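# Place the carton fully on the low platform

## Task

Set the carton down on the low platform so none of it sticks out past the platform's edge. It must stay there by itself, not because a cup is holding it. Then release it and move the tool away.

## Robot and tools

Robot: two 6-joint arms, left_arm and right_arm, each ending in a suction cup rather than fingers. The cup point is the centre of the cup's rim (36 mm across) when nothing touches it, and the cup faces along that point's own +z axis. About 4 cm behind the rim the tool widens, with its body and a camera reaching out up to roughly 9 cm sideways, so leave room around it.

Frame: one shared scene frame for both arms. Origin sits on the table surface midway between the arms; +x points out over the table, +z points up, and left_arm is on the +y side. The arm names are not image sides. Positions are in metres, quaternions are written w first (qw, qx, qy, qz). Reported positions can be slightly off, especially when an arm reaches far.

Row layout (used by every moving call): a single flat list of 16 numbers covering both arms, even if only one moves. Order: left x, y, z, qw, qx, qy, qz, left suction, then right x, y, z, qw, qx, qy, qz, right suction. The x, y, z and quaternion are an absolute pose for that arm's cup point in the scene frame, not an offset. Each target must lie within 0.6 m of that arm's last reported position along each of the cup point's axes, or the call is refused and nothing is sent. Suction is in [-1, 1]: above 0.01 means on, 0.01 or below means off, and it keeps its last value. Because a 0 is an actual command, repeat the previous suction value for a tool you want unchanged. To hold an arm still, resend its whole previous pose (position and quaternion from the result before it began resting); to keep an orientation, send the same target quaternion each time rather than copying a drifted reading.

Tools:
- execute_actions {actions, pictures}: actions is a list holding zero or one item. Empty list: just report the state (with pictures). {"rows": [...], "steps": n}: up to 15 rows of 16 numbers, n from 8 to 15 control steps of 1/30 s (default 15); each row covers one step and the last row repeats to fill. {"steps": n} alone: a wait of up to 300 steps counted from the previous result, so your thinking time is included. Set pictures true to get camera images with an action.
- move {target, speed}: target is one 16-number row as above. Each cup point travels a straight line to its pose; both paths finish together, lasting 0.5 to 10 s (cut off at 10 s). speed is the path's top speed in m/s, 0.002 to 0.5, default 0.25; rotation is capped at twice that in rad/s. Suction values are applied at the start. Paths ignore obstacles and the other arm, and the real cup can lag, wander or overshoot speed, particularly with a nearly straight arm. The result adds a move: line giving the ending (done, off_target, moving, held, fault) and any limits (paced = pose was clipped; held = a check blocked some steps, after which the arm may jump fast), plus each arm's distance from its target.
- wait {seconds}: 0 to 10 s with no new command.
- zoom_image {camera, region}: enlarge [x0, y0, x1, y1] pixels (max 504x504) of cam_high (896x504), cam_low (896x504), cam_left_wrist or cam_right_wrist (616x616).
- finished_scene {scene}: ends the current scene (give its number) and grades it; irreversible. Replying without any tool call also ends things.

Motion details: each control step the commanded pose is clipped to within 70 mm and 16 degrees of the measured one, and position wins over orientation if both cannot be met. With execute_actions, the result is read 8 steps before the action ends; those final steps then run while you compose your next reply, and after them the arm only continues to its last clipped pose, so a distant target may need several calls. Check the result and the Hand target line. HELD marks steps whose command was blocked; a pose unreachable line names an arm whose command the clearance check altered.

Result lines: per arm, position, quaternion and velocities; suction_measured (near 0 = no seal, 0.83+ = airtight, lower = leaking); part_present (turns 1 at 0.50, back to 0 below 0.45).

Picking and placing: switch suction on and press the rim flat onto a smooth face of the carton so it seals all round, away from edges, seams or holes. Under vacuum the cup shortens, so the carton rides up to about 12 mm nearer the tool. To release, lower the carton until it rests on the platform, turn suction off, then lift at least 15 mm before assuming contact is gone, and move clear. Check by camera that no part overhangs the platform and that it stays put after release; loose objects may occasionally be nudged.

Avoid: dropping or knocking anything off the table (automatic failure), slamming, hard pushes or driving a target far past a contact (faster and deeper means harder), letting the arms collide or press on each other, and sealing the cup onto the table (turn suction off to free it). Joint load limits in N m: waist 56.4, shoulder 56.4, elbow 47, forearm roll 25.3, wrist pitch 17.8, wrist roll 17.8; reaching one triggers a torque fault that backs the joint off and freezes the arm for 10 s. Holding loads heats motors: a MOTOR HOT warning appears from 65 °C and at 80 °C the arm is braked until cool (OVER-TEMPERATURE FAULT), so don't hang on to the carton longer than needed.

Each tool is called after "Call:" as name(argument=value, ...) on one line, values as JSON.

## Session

Call:
execute_actions(actions=[])

Scene clock: 0.00 s of 5000.00 s.
left_arm: end_effector_position=(+0.6557, +0.2390, +0.2436) suction_measured=0.00 part_present=0 end_effector_quat_wxyz=(+0.000, -0.185, +0.983, +0.000) end_effector_velocity=(+0.000, -0.000, +0.000) end_effector_angular_velocity=(+0.000, +0.000, +0.000) | right_arm: end_effector_position=(+0.5460, -0.4126, +0.2443) suction_measured=0.00 part_present=0 end_effector_quat_wxyz=(+0.001, +0.302, +0.953, +0.001) end_effector_velocity=(-0.000, -0.001, +0.001) end_effector_angular_velocity=(+0.000, -0.001, -0.002)
Joint positions: left_arm=[ 0.001 -0.531 -1.291  0.    -0.76  -2.096] | right_arm=[-0.002 -0.531 -1.292  0.002 -0.76  -1.048]
Joint velocities: left_arm=[-0. -0. -0. -0. -0. -0.] | right_arm=[-0.002  0.001  0.     0.    -0.     0.   ]
Motor temperatures (°C, as the motors report them): left_arm=[25 25 26 28 28 28] | right_arm=[23 24 28 31 30 26]
Hand target (left_arm): +0.656, +0.239, +0.244; +0.000, -0.185, +0.983, +0.000
Hand target (right_arm): +0.546, -0.413, +0.244; +0.001, +0.302, +0.953, +0.001

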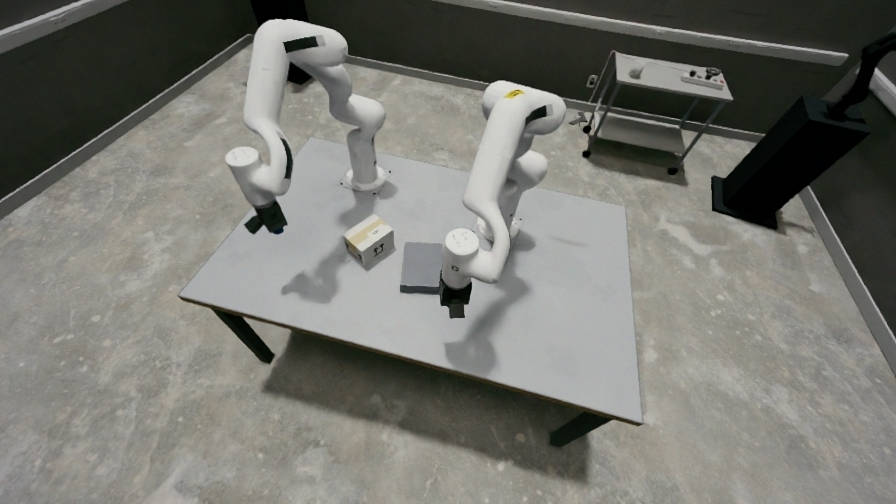

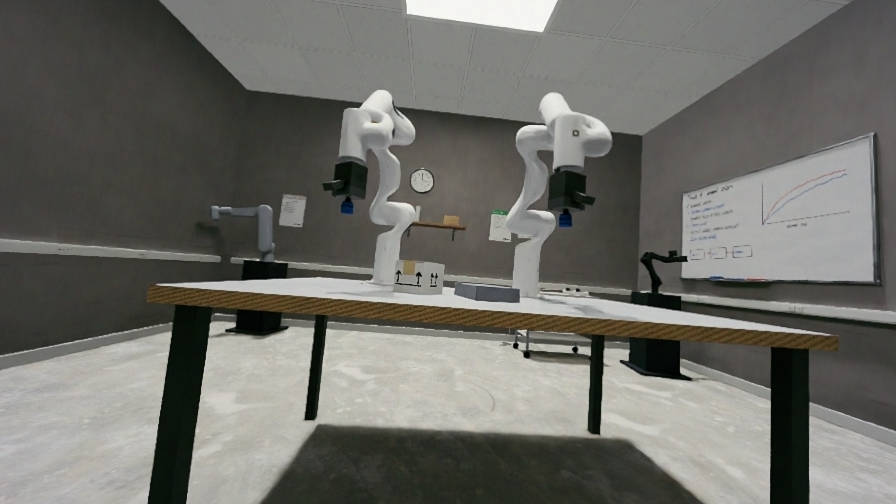

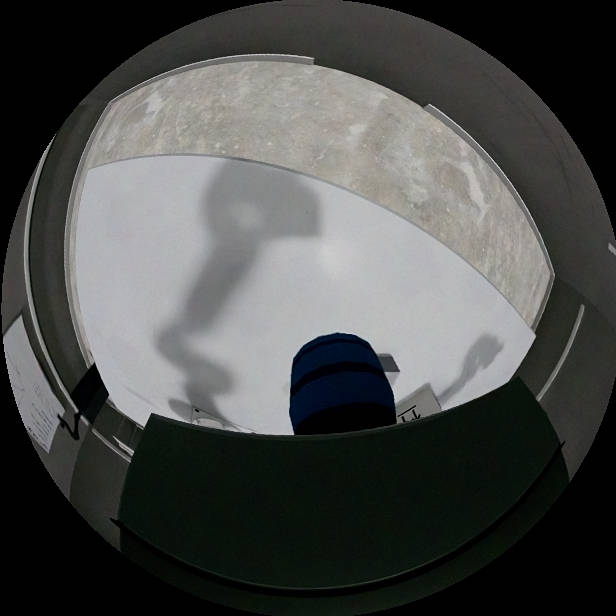

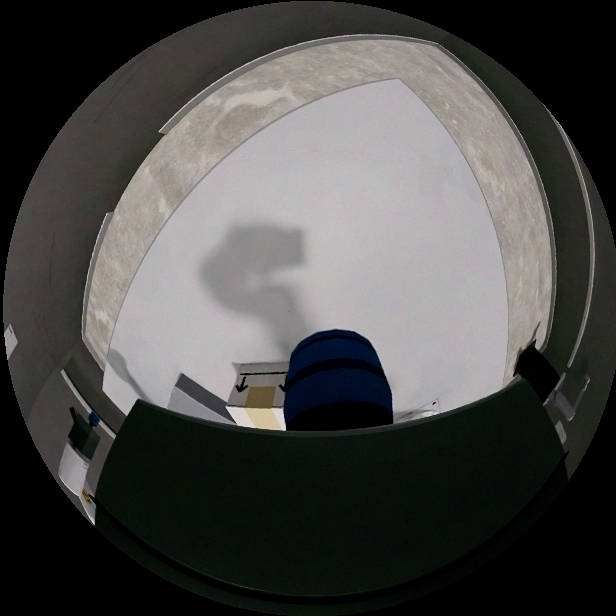

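Call:
move(target=[0.45,0.55,0.3,0,-0.185,0.983,0,0,0.355,-0.17,0.17,0,0.28,0.96,0,0], speed=0.3)

Scene clock: 2.20 s of 5000.00 s.
left_arm: end_effector_position=(+0.4499, +0.5495, +0.2998) suction_measured=0.00 part_present=0 end_effector_quat_wxyz=(-0.000, -0.185, +0.983, +0.000) end_effector_velocity=(-0.002, +0.002, -0.001) end_effector_angular_velocity=(-0.002, +0.002, +0.000) | right_arm: end_effector_position=(+0.3556, -0.1698, +0.1699) suction_measured=0.00 part_present=0 end_effector_quat_wxyz=(-0.000, +0.280, +0.960, +0.000) end_effector_velocity=(-0.001, +0.001, -0.000) end_effector_angular_velocity=(-0.001, -0.000, -0.000)
Joint positions: left_arm=[ 0.669 -0.103 -0.873  0.    -0.771 -1.429] | right_arm=[ 0.522 -0.322 -0.789  0.001 -0.467 -0.57 ]
Joint velocities: left_arm=[ 0.006 -0.001  0.001 -0.002 -0.001  0.006] | right_arm=[ 0.004  0.     0.001 -0.002  0.     0.006]
Motor temperatures (°C, as the motors report them): left_arm=[25 25 26 28 28 28] | right_arm=[23 24 28 31 30 26]
Hand target (left_arm): +0.450, +0.550, +0.300; -0.000, -0.185, +0.983, +0.000
Hand target (right_arm): +0.355, -0.170, +0.170; -0.000, +0.280, +0.960, +0.000
Off the commanded pose (left_arm): 0.001 m, 0 deg.
Off the commanded pose (right_arm): 0.001 m, 0 deg.
Kept back: nothing.
move: done

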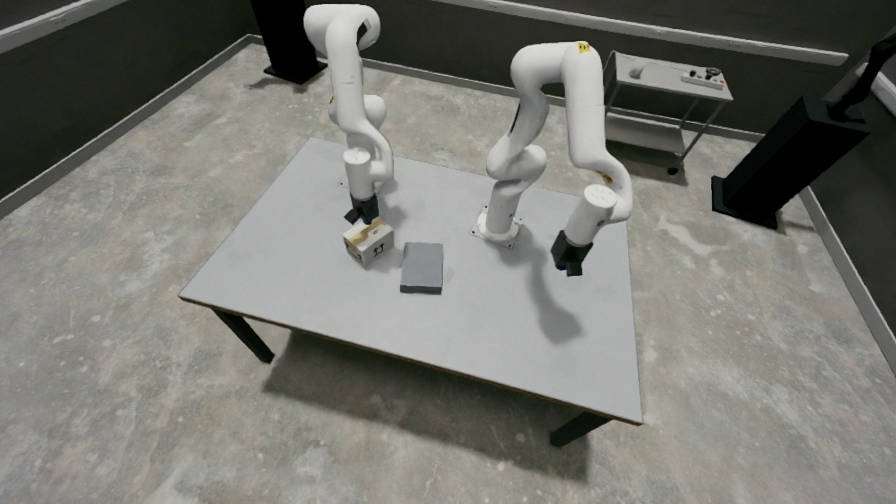

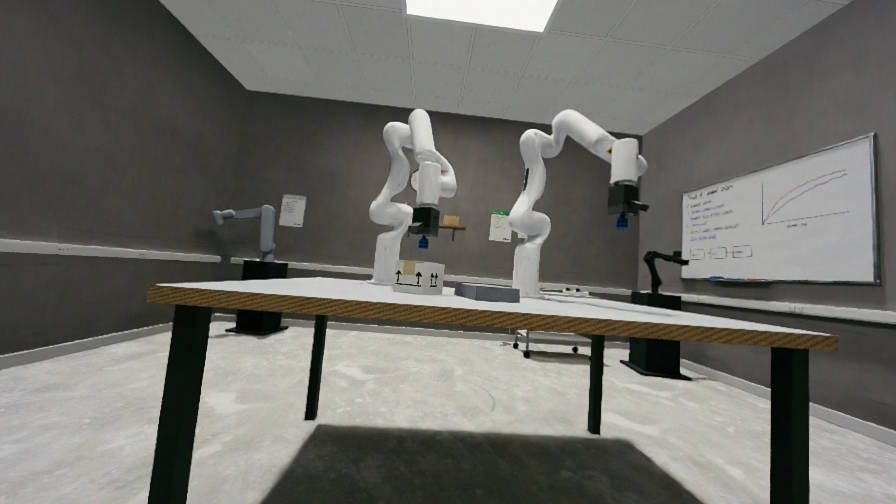

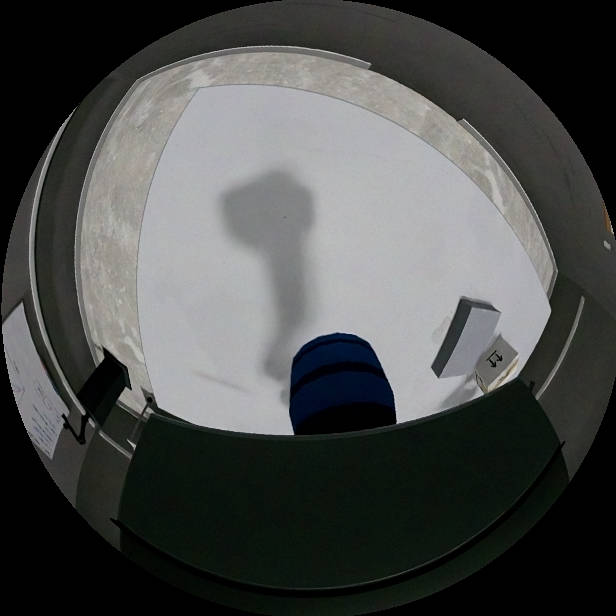

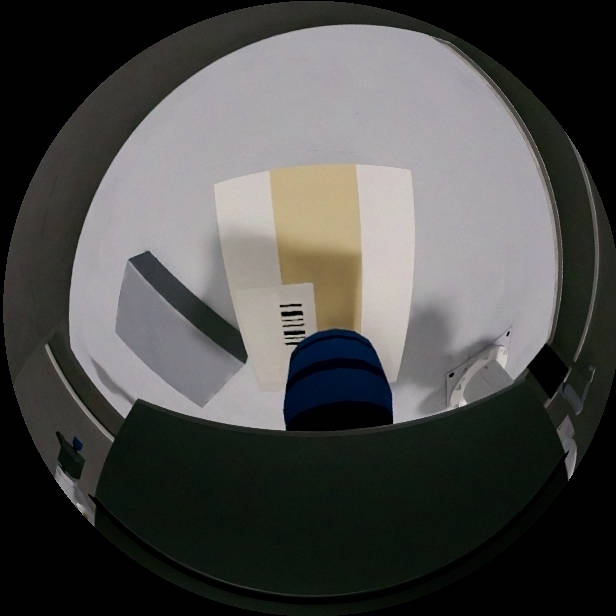

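Call:
move(target=[0.45,0.55,0.3,0,-0.185,0.983,0,0,0.369,-0.176,0.112,0,0.28,0.96,0,1], speed=0.045)

Scene clock: 4.13 s of 5000.00 s.
left_arm: end_effector_position=(+0.4500, +0.5500, +0.3000) suction_measured=0.00 part_present=0 end_effector_quat_wxyz=(-0.000, -0.185, +0.983, -0.000) end_effector_velocity=(+0.000, +0.000, -0.000) end_effector_angular_velocity=(-0.000, +0.000, -0.000) | right_arm: end_effector_position=(+0.3690, -0.1761, +0.1121) suction_measured=0.84 part_present=1 end_effector_quat_wxyz=(+0.000, +0.280, +0.960, -0.000) end_effector_velocity=(+0.002, +0.002, -0.001) end_effector_angular_velocity=(+0.002, -0.005, +0.002)
Joint positions: left_arm=[ 0.67  -0.103 -0.875  0.    -0.771 -1.428] | right_arm=[ 0.498 -0.461 -0.806 -0.001 -0.345 -0.592]
Joint velocities: left_arm=[ 0.    -0.001 -0.    -0.     0.     0.   ] | right_arm=[ 0.002 -0.004 -0.004  0.     0.005 -0.001]
Motor temperatures (°C, as the motors report them): left_arm=[25 25 26 28 28 28] | right_arm=[23 24 28 31 30 26]
Hand target (left_arm): +0.450, +0.550, +0.300; -0.000, -0.185, +0.983, -0.000
Hand target (right_arm): +0.369, -0.176, +0.112; +0.000, +0.280, +0.960, -0.000
Off the commanded pose (left_arm): 0.000 m, 0 deg.
Off the commanded pose (right_arm): 0.000 m, 0 deg.
Kept back: nothing.
move: done

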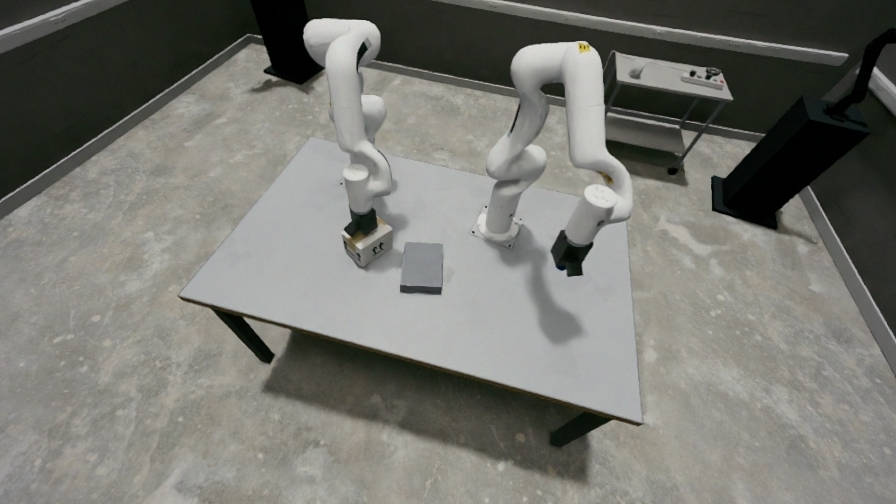

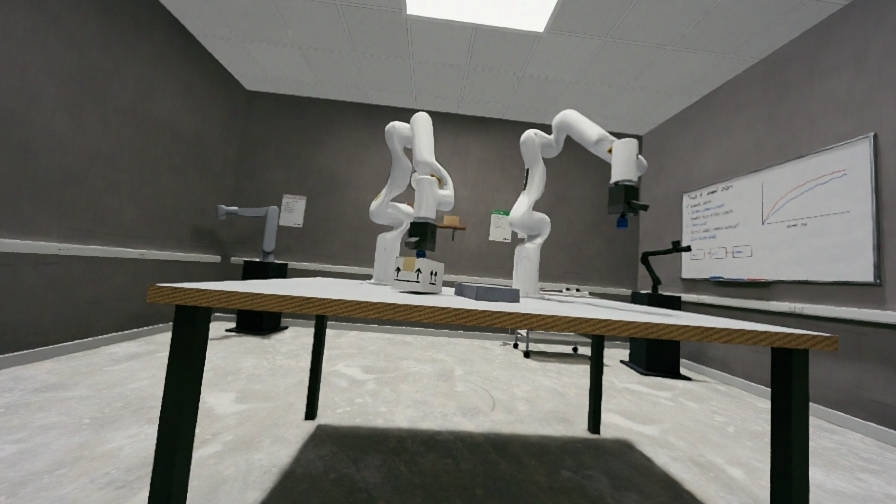

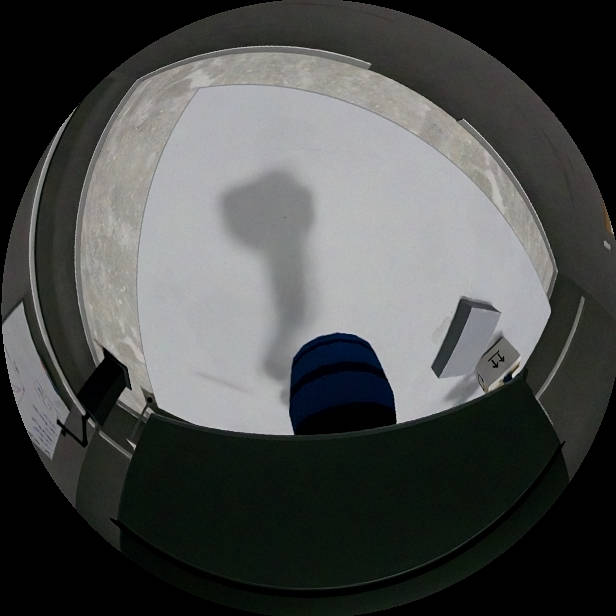

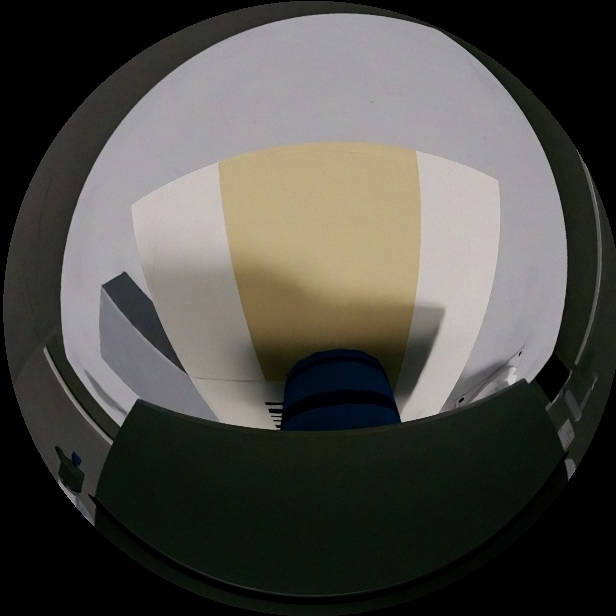

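Call:
move(target=[0.45,0.55,0.3,0,-0.185,0.983,0,0,0.369,-0.176,0.185,0,0.28,0.96,0,1], speed=0.15)

Call:
move(target=[0.45,0.55,0.3,0,-0.185,0.983,0,0,0.4,0.07,0.17,0,-0.113,0.994,0,1], speed=0.2)

Call:
zoom_image(camera="cam_high", region=[360,200,490,310])

Call:
zoom_image(camera="cam_low", region=[430,220,550,310])

Scene clock: 5.60 s of 5000.00 s.
left_arm: end_effector_position=(+0.4500, +0.5500, +0.3000) suction_measured=0.00 part_present=0 end_effector_quat_wxyz=(-0.000, -0.185, +0.983, -0.000) end_effector_velocity=(+0.000, +0.000, +0.000) end_effector_angular_velocity=(+0.000, -0.001, +0.000) | right_arm: end_effector_position=(+0.3688, -0.1760, +0.1846) suction_measured=0.96 part_present=1 end_effector_quat_wxyz=(-0.000, +0.280, +0.960, -0.000) end_effector_velocity=(+0.000, -0.001, +0.003) end_effector_angular_velocity=(+0.000, -0.000, -0.001)
Joint positions: left_arm=[ 0.67  -0.103 -0.875  0.    -0.771 -1.428] | right_arm=[ 0.498 -0.314 -0.822  0.001 -0.508 -0.594]
Joint velocities: left_arm=[ 0.     0.    -0.001 -0.     0.    -0.   ] | right_arm=[-0.001  0.004 -0.002  0.    -0.006 -0.   ]
Motor temperatures (°C, as the motors report them): left_arm=[25 25 26 28 28 28] | right_arm=[23 24 28 31 30 26]
Hand target (left_arm): +0.450, +0.550, +0.300; +0.000, -0.185, +0.983, -0.000
Hand target (right_arm): +0.369, -0.176, +0.185; -0.000, +0.280, +0.960, +0.000
Off the commanded pose (left_arm): 0.000 m, 0 deg.
Off the commanded pose (right_arm): 0.000 m, 0 deg.
Kept back: nothing.
move: done

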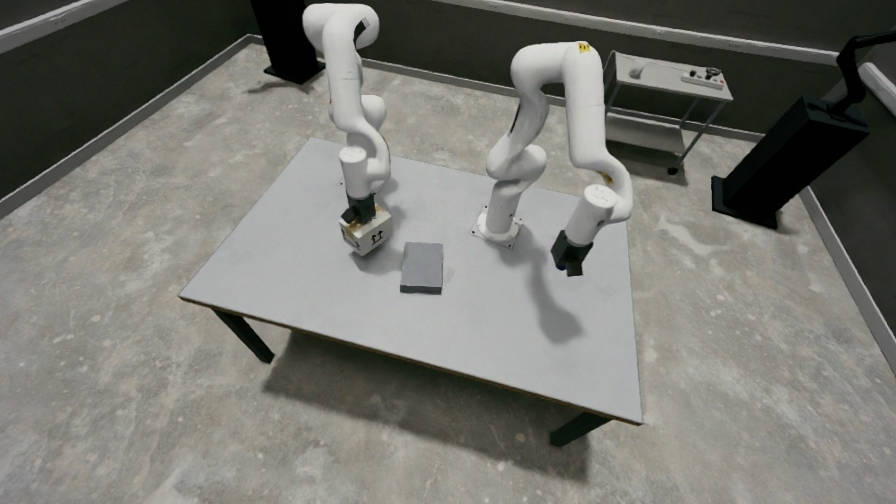

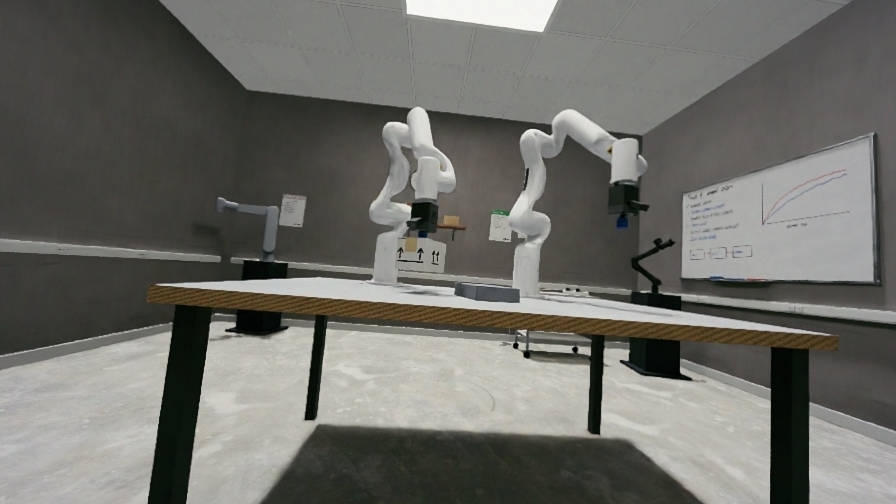

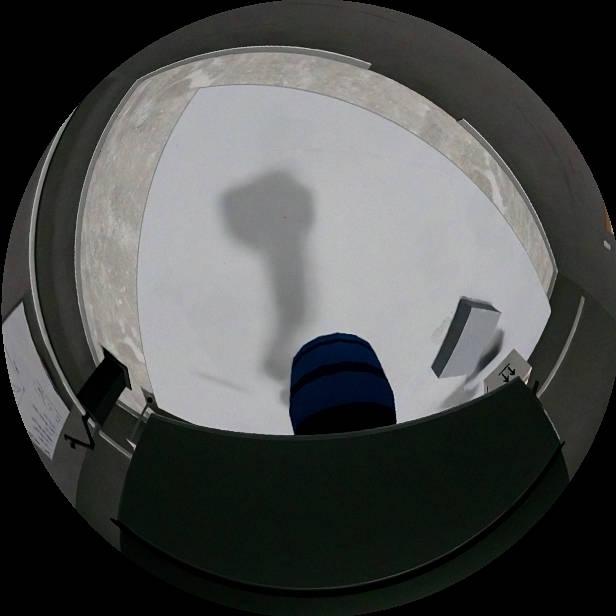

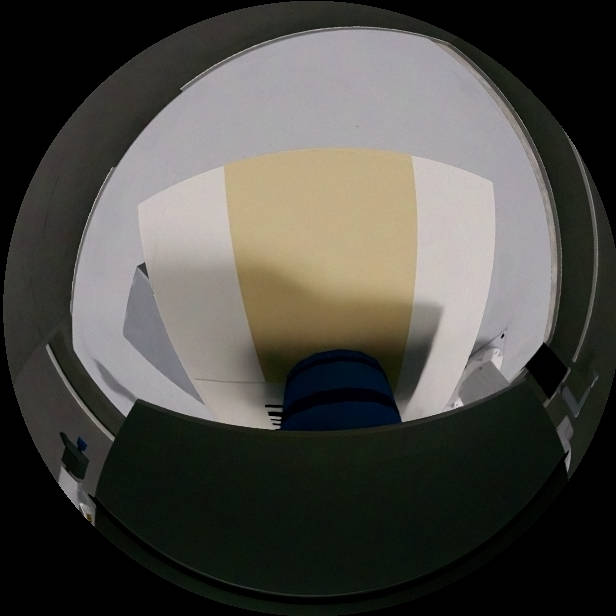

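Scene clock: 8.10 s of 5000.00 s.
left_arm: end_effector_position=(+0.4500, +0.5500, +0.3000) suction_measured=0.00 part_present=0 end_effector_quat_wxyz=(-0.000, -0.185, +0.983, -0.000) end_effector_velocity=(-0.000, -0.000, -0.001) end_effector_angular_velocity=(-0.001, +0.001, -0.000) | right_arm: end_effector_position=(+0.4003, +0.0697, +0.1703) suction_measured=0.96 part_present=1 end_effector_quat_wxyz=(-0.000, -0.113, +0.994, +0.000) end_effector_velocity=(+0.001, +0.002, +0.000) end_effector_angular_velocity=(+0.001, +0.001, +0.005)
Joint positions: left_arm=[ 0.67  -0.103 -0.875  0.    -0.771 -1.428] | right_arm=[ 0.847 -0.678 -1.333  0.001 -0.655 -1.039]
Joint velocities: left_arm=[-0.    -0.001  0.001 -0.     0.    -0.   ] | right_arm=[ 0.001 -0.003 -0.007  0.002 -0.004 -0.005]
Motor temperatures (°C, as the motors report them): left_arm=[25 25 26 28 28 28] | right_arm=[23 24 28 31 30 26]
Hand target (left_arm): +0.450, +0.550, +0.300; -0.000, -0.185, +0.983, +0.000
Hand target (right_arm): +0.400, +0.070, +0.170; -0.000, -0.113, +0.994, +0.000
Off the commanded pose (left_arm): 0.000 m, 0 deg.
Off the commanded pose (right_arm): 0.000 m, 0 deg.
Kept back: nothing.
move: done

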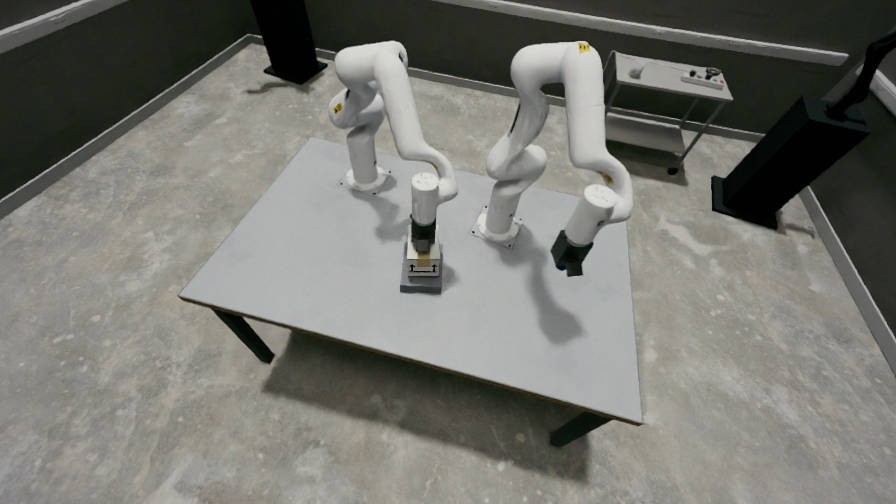

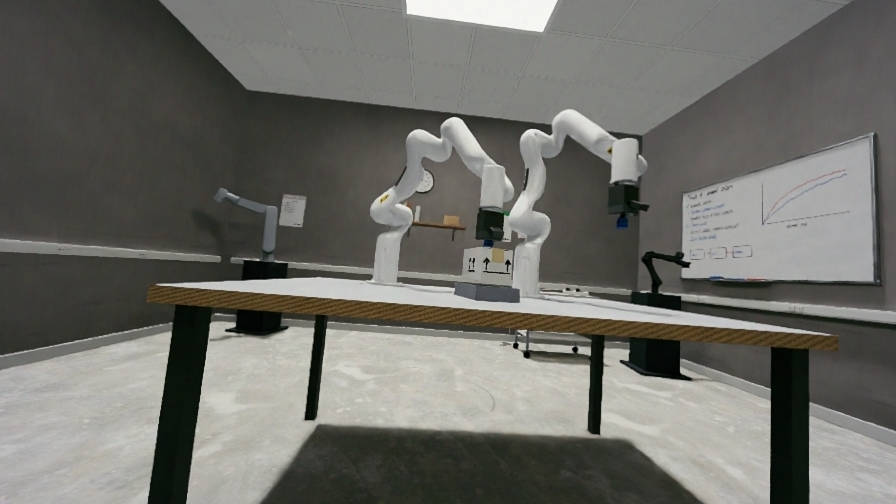

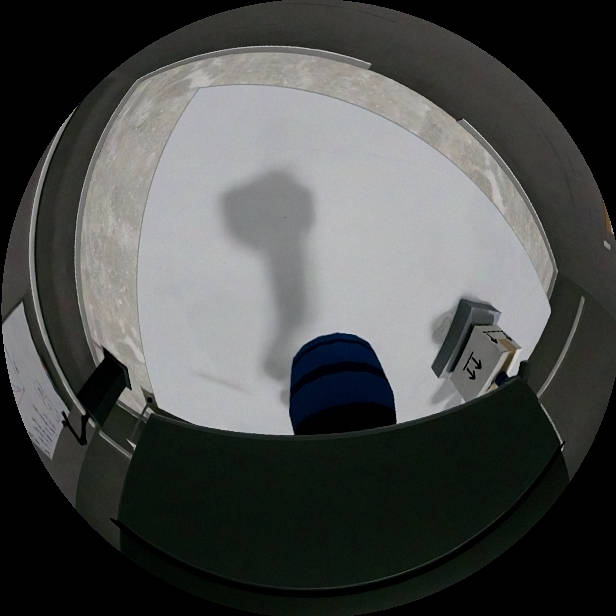

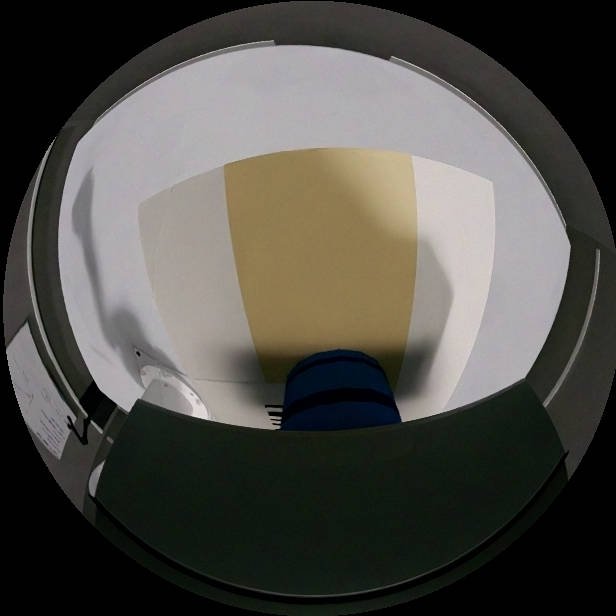

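Region (360, 200, 490, 310) of cam_high's 896x504 image, scaled by 3.877, with more detail than that image has; it fills the top 426 rows of this view, and the rest is white.

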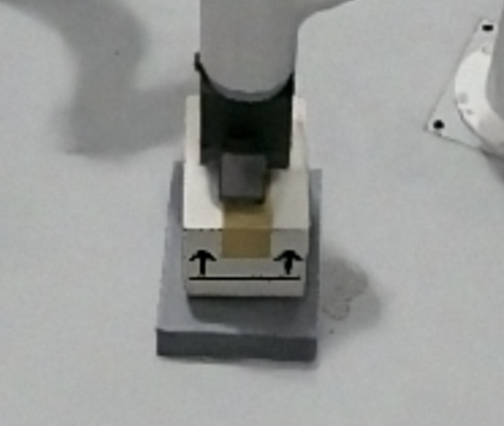

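Region (430, 220, 550, 310) of cam_low's 896x504 image, scaled by 4.200, with more detail than that image has; it fills the top 378 rows of this view, and the rest is white.

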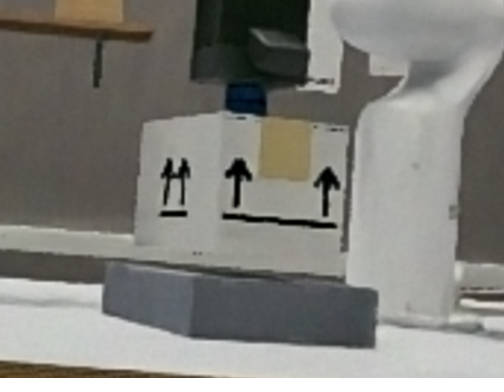

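Call:
move(target=[0.45,0.55,0.3,0,-0.185,0.983,0,0,0.408,0.068,0.154,0,-0.09,0.996,0,1], speed=0.025)

Call:
zoom_image(camera="cam_low", region=[430,220,550,310])

Scene clock: 9.60 s of 5000.00 s.
left_arm: end_effector_position=(+0.4500, +0.5500, +0.3000) suction_measured=0.00 part_present=0 end_effector_quat_wxyz=(+0.000, -0.185, +0.983, +0.000) end_effector_velocity=(+0.000, +0.000, -0.000) end_effector_angular_velocity=(-0.000, +0.000, +0.000) | right_arm: end_effector_position=(+0.4080, +0.0680, +0.1542) suction_measured=0.96 part_present=1 end_effector_quat_wxyz=(+0.000, -0.090, +0.996, +0.000) end_effector_velocity=(+0.001, -0.000, -0.002) end_effector_angular_velocity=(-0.001, +0.001, -0.005)
Joint positions: left_arm=[ 0.67  -0.103 -0.875  0.    -0.771 -1.428] | right_arm=[ 0.837 -0.71  -1.344 -0.    -0.633 -1.003]
Joint velocities: left_arm=[ 0.    -0.    -0.001  0.    -0.    -0.   ] | right_arm=[-0.001 -0.004 -0.002  0.     0.001  0.004]
Motor temperatures (°C, as the motors report them): left_arm=[25 25 26 28 28 28] | right_arm=[23 24 28 31 30 26]
Hand target (left_arm): +0.450, +0.550, +0.300; -0.000, -0.185, +0.983, +0.000
Hand target (right_arm): +0.408, +0.068, +0.154; +0.000, -0.090, +0.996, -0.000
Off the commanded pose (left_arm): 0.000 m, 0 deg.
Off the commanded pose (right_arm): 0.000 m, 0 deg.
Kept back: nothing.
move: done

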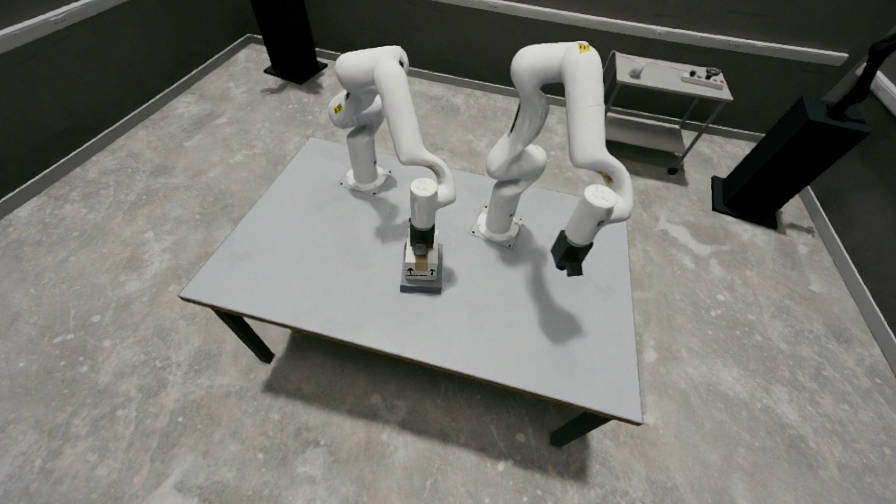

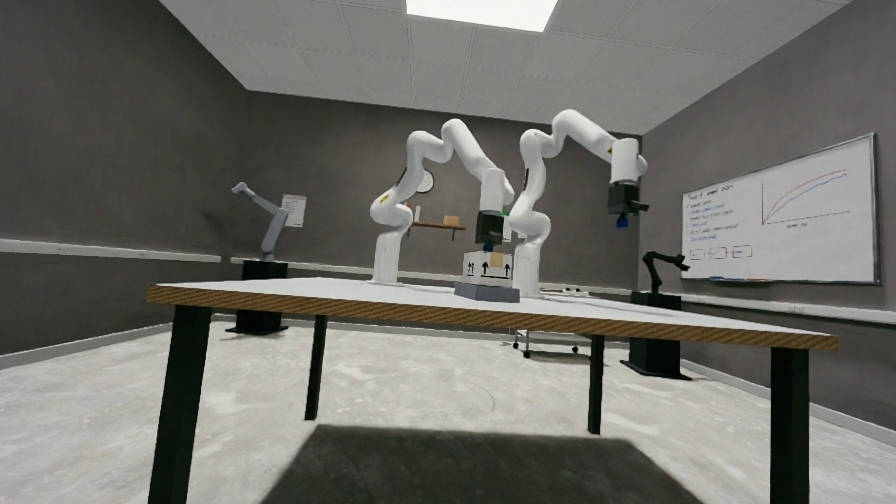

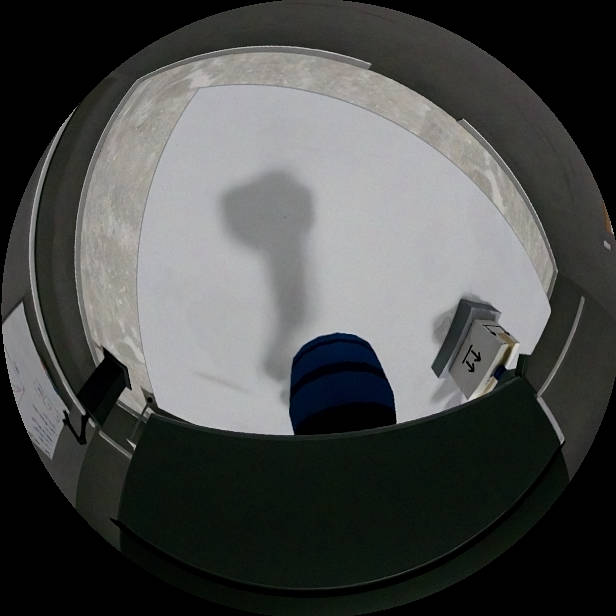

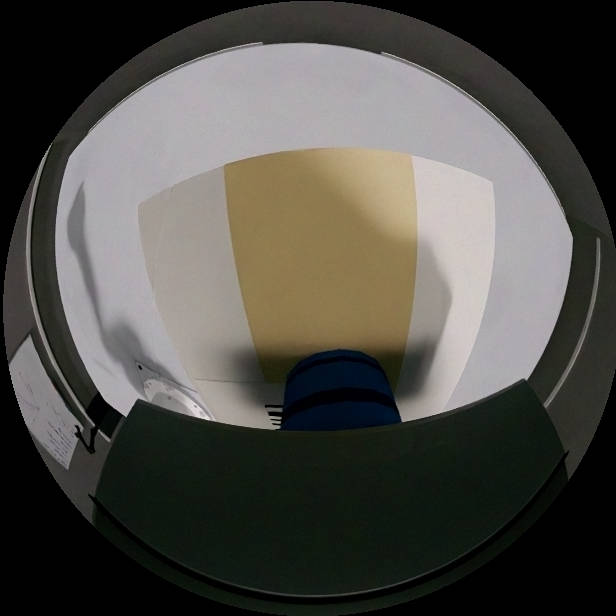

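Region (430, 220, 550, 310) of cam_low's 896x504 image, scaled by 4.200, with more detail than that image has; it fills the top 378 rows of this view, and the rest is white.

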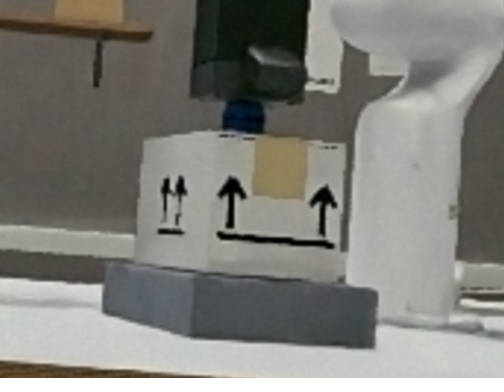

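Call:
execute_actions(actions=[{"rows":[[0.45,0.55,0.3,0,-0.185,0.983,0,0,0.408,0.068,0.151,0,-0.09,0.996,0,1]],"steps":8}])

Call:
execute_actions(actions=[{"rows":[[0.45,0.55,0.3,0,-0.185,0.983,0,0,0.408,0.068,0.151,0,-0.09,0.996,0,0]],"steps":9}])

Call:
move(target=[0.45,0.55,0.3,0,-0.185,0.983,0,0,0.38,0.03,0.31,0,-0.09,0.996,0,0])

Scene clock: 11.27 s of 5000.00 s.
left_arm: end_effector_position=(+0.4500, +0.5500, +0.3000) suction_measured=0.00 part_present=0 end_effector_quat_wxyz=(-0.000, -0.185, +0.983, +0.000) end_effector_velocity=(-0.000, -0.000, -0.001) end_effector_angular_velocity=(-0.001, +0.002, -0.000) | right_arm: end_effector_position=(+0.4080, +0.0680, +0.1540) suction_measured=0.96 part_present=1 end_effector_quat_wxyz=(+0.000, -0.090, +0.996, -0.000) end_effector_velocity=(+0.001, -0.000, +0.000) end_effector_angular_velocity=(+0.001, -0.001, -0.001)
Joint positions: left_arm=[ 0.67  -0.103 -0.875  0.    -0.771 -1.428] | right_arm=[ 0.837 -0.71  -1.344 -0.    -0.633 -1.003]
Joint velocities: left_arm=[-0.    -0.001  0.001 -0.     0.001  0.   ] | right_arm=[-0.001  0.001  0.    -0.     0.001  0.   ]
Motor temperatures (°C, as the motors report them): left_arm=[25 25 26 28 28 28] | right_arm=[23 24 28 31 30 26]
Kept back: the last 8 steps of this action.
Steps of this call (steps 1 to 50: nothing new was sent). Readings (end_effector_position | what the end effector reports):
1: left_arm (+0.4500, +0.5500, +0.3000) | right_arm (+0.4080, +0.0680, +0.1542) | left_arm suction_measured=0.00 part_present=0 | right_arm suction_measured=0.96 part_present=1
2: left_arm (+0.4500, +0.5500, +0.3000) | right_arm (+0.4080, +0.0680, +0.1541) | left_arm suction_measured=0.00 part_present=0 | right_arm suction_measured=0.96 part_present=1
4: left_arm (+0.4500, +0.5500, +0.3000) | right_arm (+0.4080, +0.0680, +0.1541) | left_arm suction_measured=0.00 part_present=0 | right_arm suction_measured=0.96 part_present=1
8: left_arm (+0.4500, +0.5500, +0.3000) | right_arm (+0.4080, +0.0680, +0.1540) | left_arm suction_measured=0.00 part_present=0 | right_arm suction_measured=0.96 part_present=1
50: the state above

Scene clock: 11.57 s of 5000.00 s.
left_arm: end_effector_position=(+0.4500, +0.5500, +0.3000) suction_measured=0.00 part_present=0 end_effector_quat_wxyz=(-0.000, -0.185, +0.983, +0.000) end_effector_velocity=(-0.000, -0.000, -0.001) end_effector_angular_velocity=(-0.001, +0.001, +0.000) | right_arm: end_effector_position=(+0.4081, +0.0680, +0.1518) suction_measured=0.70 part_present=1 end_effector_quat_wxyz=(-0.000, -0.090, +0.996, -0.000) end_effector_velocity=(-0.000, +0.001, +0.002) end_effector_angular_velocity=(-0.002, +0.002, +0.001)
Joint positions: left_arm=[ 0.67  -0.103 -0.875  0.    -0.771 -1.428] | right_arm=[ 0.837 -0.714 -1.344 -0.    -0.63  -1.003]
Joint velocities: left_arm=[-0.    -0.     0.001  0.    -0.    -0.   ] | right_arm=[ 0.001  0.001 -0.003 -0.    -0.007  0.   ]
Motor temperatures (°C, as the motors report them): left_arm=[25 25 26 28 28 28] | right_arm=[23 24 28 31 30 26]
Off your previous action's commanded pose (left_arm): 0.000 m, 0 deg at its last step (step 8 of this call).
Off your previous action's commanded pose (right_arm): 0.001 m, 0 deg at its last step (step 8 of this call).
Steps of this call (steps 1 to 8: the last 8 steps of your previous action; step 9: the first step of this action). Readings (end_effector_position | what the end effector reports):
9: the state above

Scene clock: 13.10 s of 5000.00 s.
left_arm: end_effector_position=(+0.4500, +0.5500, +0.3000) suction_measured=0.00 part_present=0 end_effector_quat_wxyz=(+0.000, -0.185, +0.983, +0.000) end_effector_velocity=(+0.000, +0.000, +0.001) end_effector_angular_velocity=(+0.001, -0.002, +0.001) | right_arm: end_effector_position=(+0.3797, +0.0300, +0.3095) suction_measured=0.00 part_present=0 end_effector_quat_wxyz=(-0.000, -0.090, +0.996, +0.000) end_effector_velocity=(-0.001, -0.000, +0.003) end_effector_angular_velocity=(+0.001, -0.001, +0.001)
Joint positions: left_arm=[ 0.67  -0.103 -0.875  0.    -0.771 -1.428] | right_arm=[ 0.822 -0.419 -1.289  0.    -0.871 -1.018]
Joint velocities: left_arm=[ 0.     0.001 -0.     0.     0.001 -0.   ] | right_arm=[ 0.001  0.005 -0.     0.    -0.005 -0.   ]
Motor temperatures (°C, as the motors report them): left_arm=[25 25 26 28 28 28] | right_arm=[23 24 28 31 30 26]
Hand target (left_arm): +0.450, +0.550, +0.300; +0.000, -0.185, +0.983, -0.000
Hand target (right_arm): +0.380, +0.030, +0.310; -0.000, -0.090, +0.996, +0.000
Off your previous action's commanded pose (left_arm): 0.000 m, 0 deg at its last step (step 8 of this call).
Off your previous action's commanded pose (right_arm): 0.001 m, 0 deg at its last step (step 8 of this call).
Off the commanded pose (left_arm): 0.000 m, 0 deg.
Off the commanded pose (right_arm): 0.001 m, 0 deg.
Kept back: nothing.
move: done

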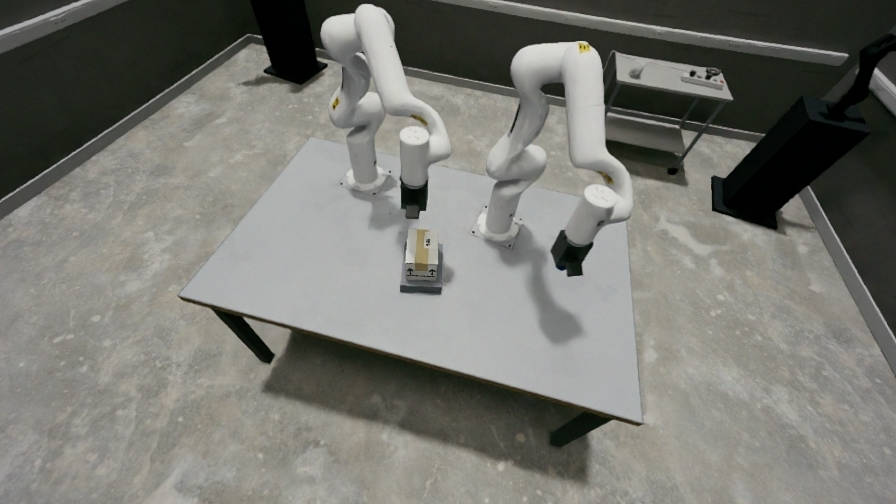

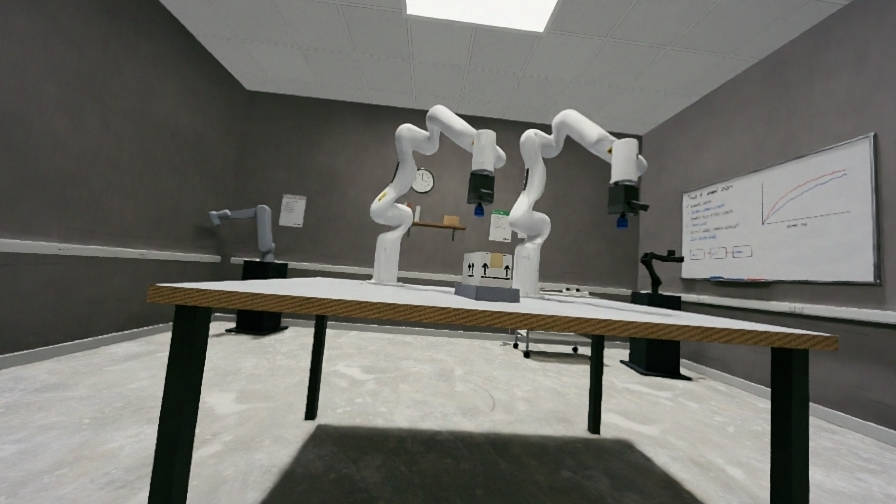

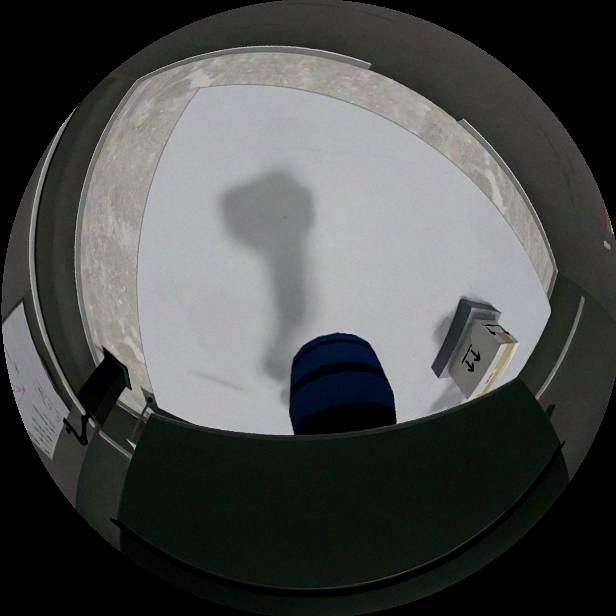

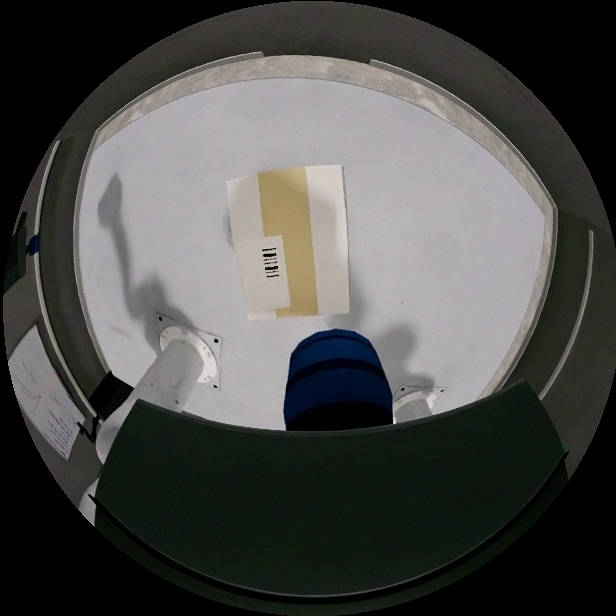

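Call:
finished_scene(scene=2)

The scene is finished: the task was done.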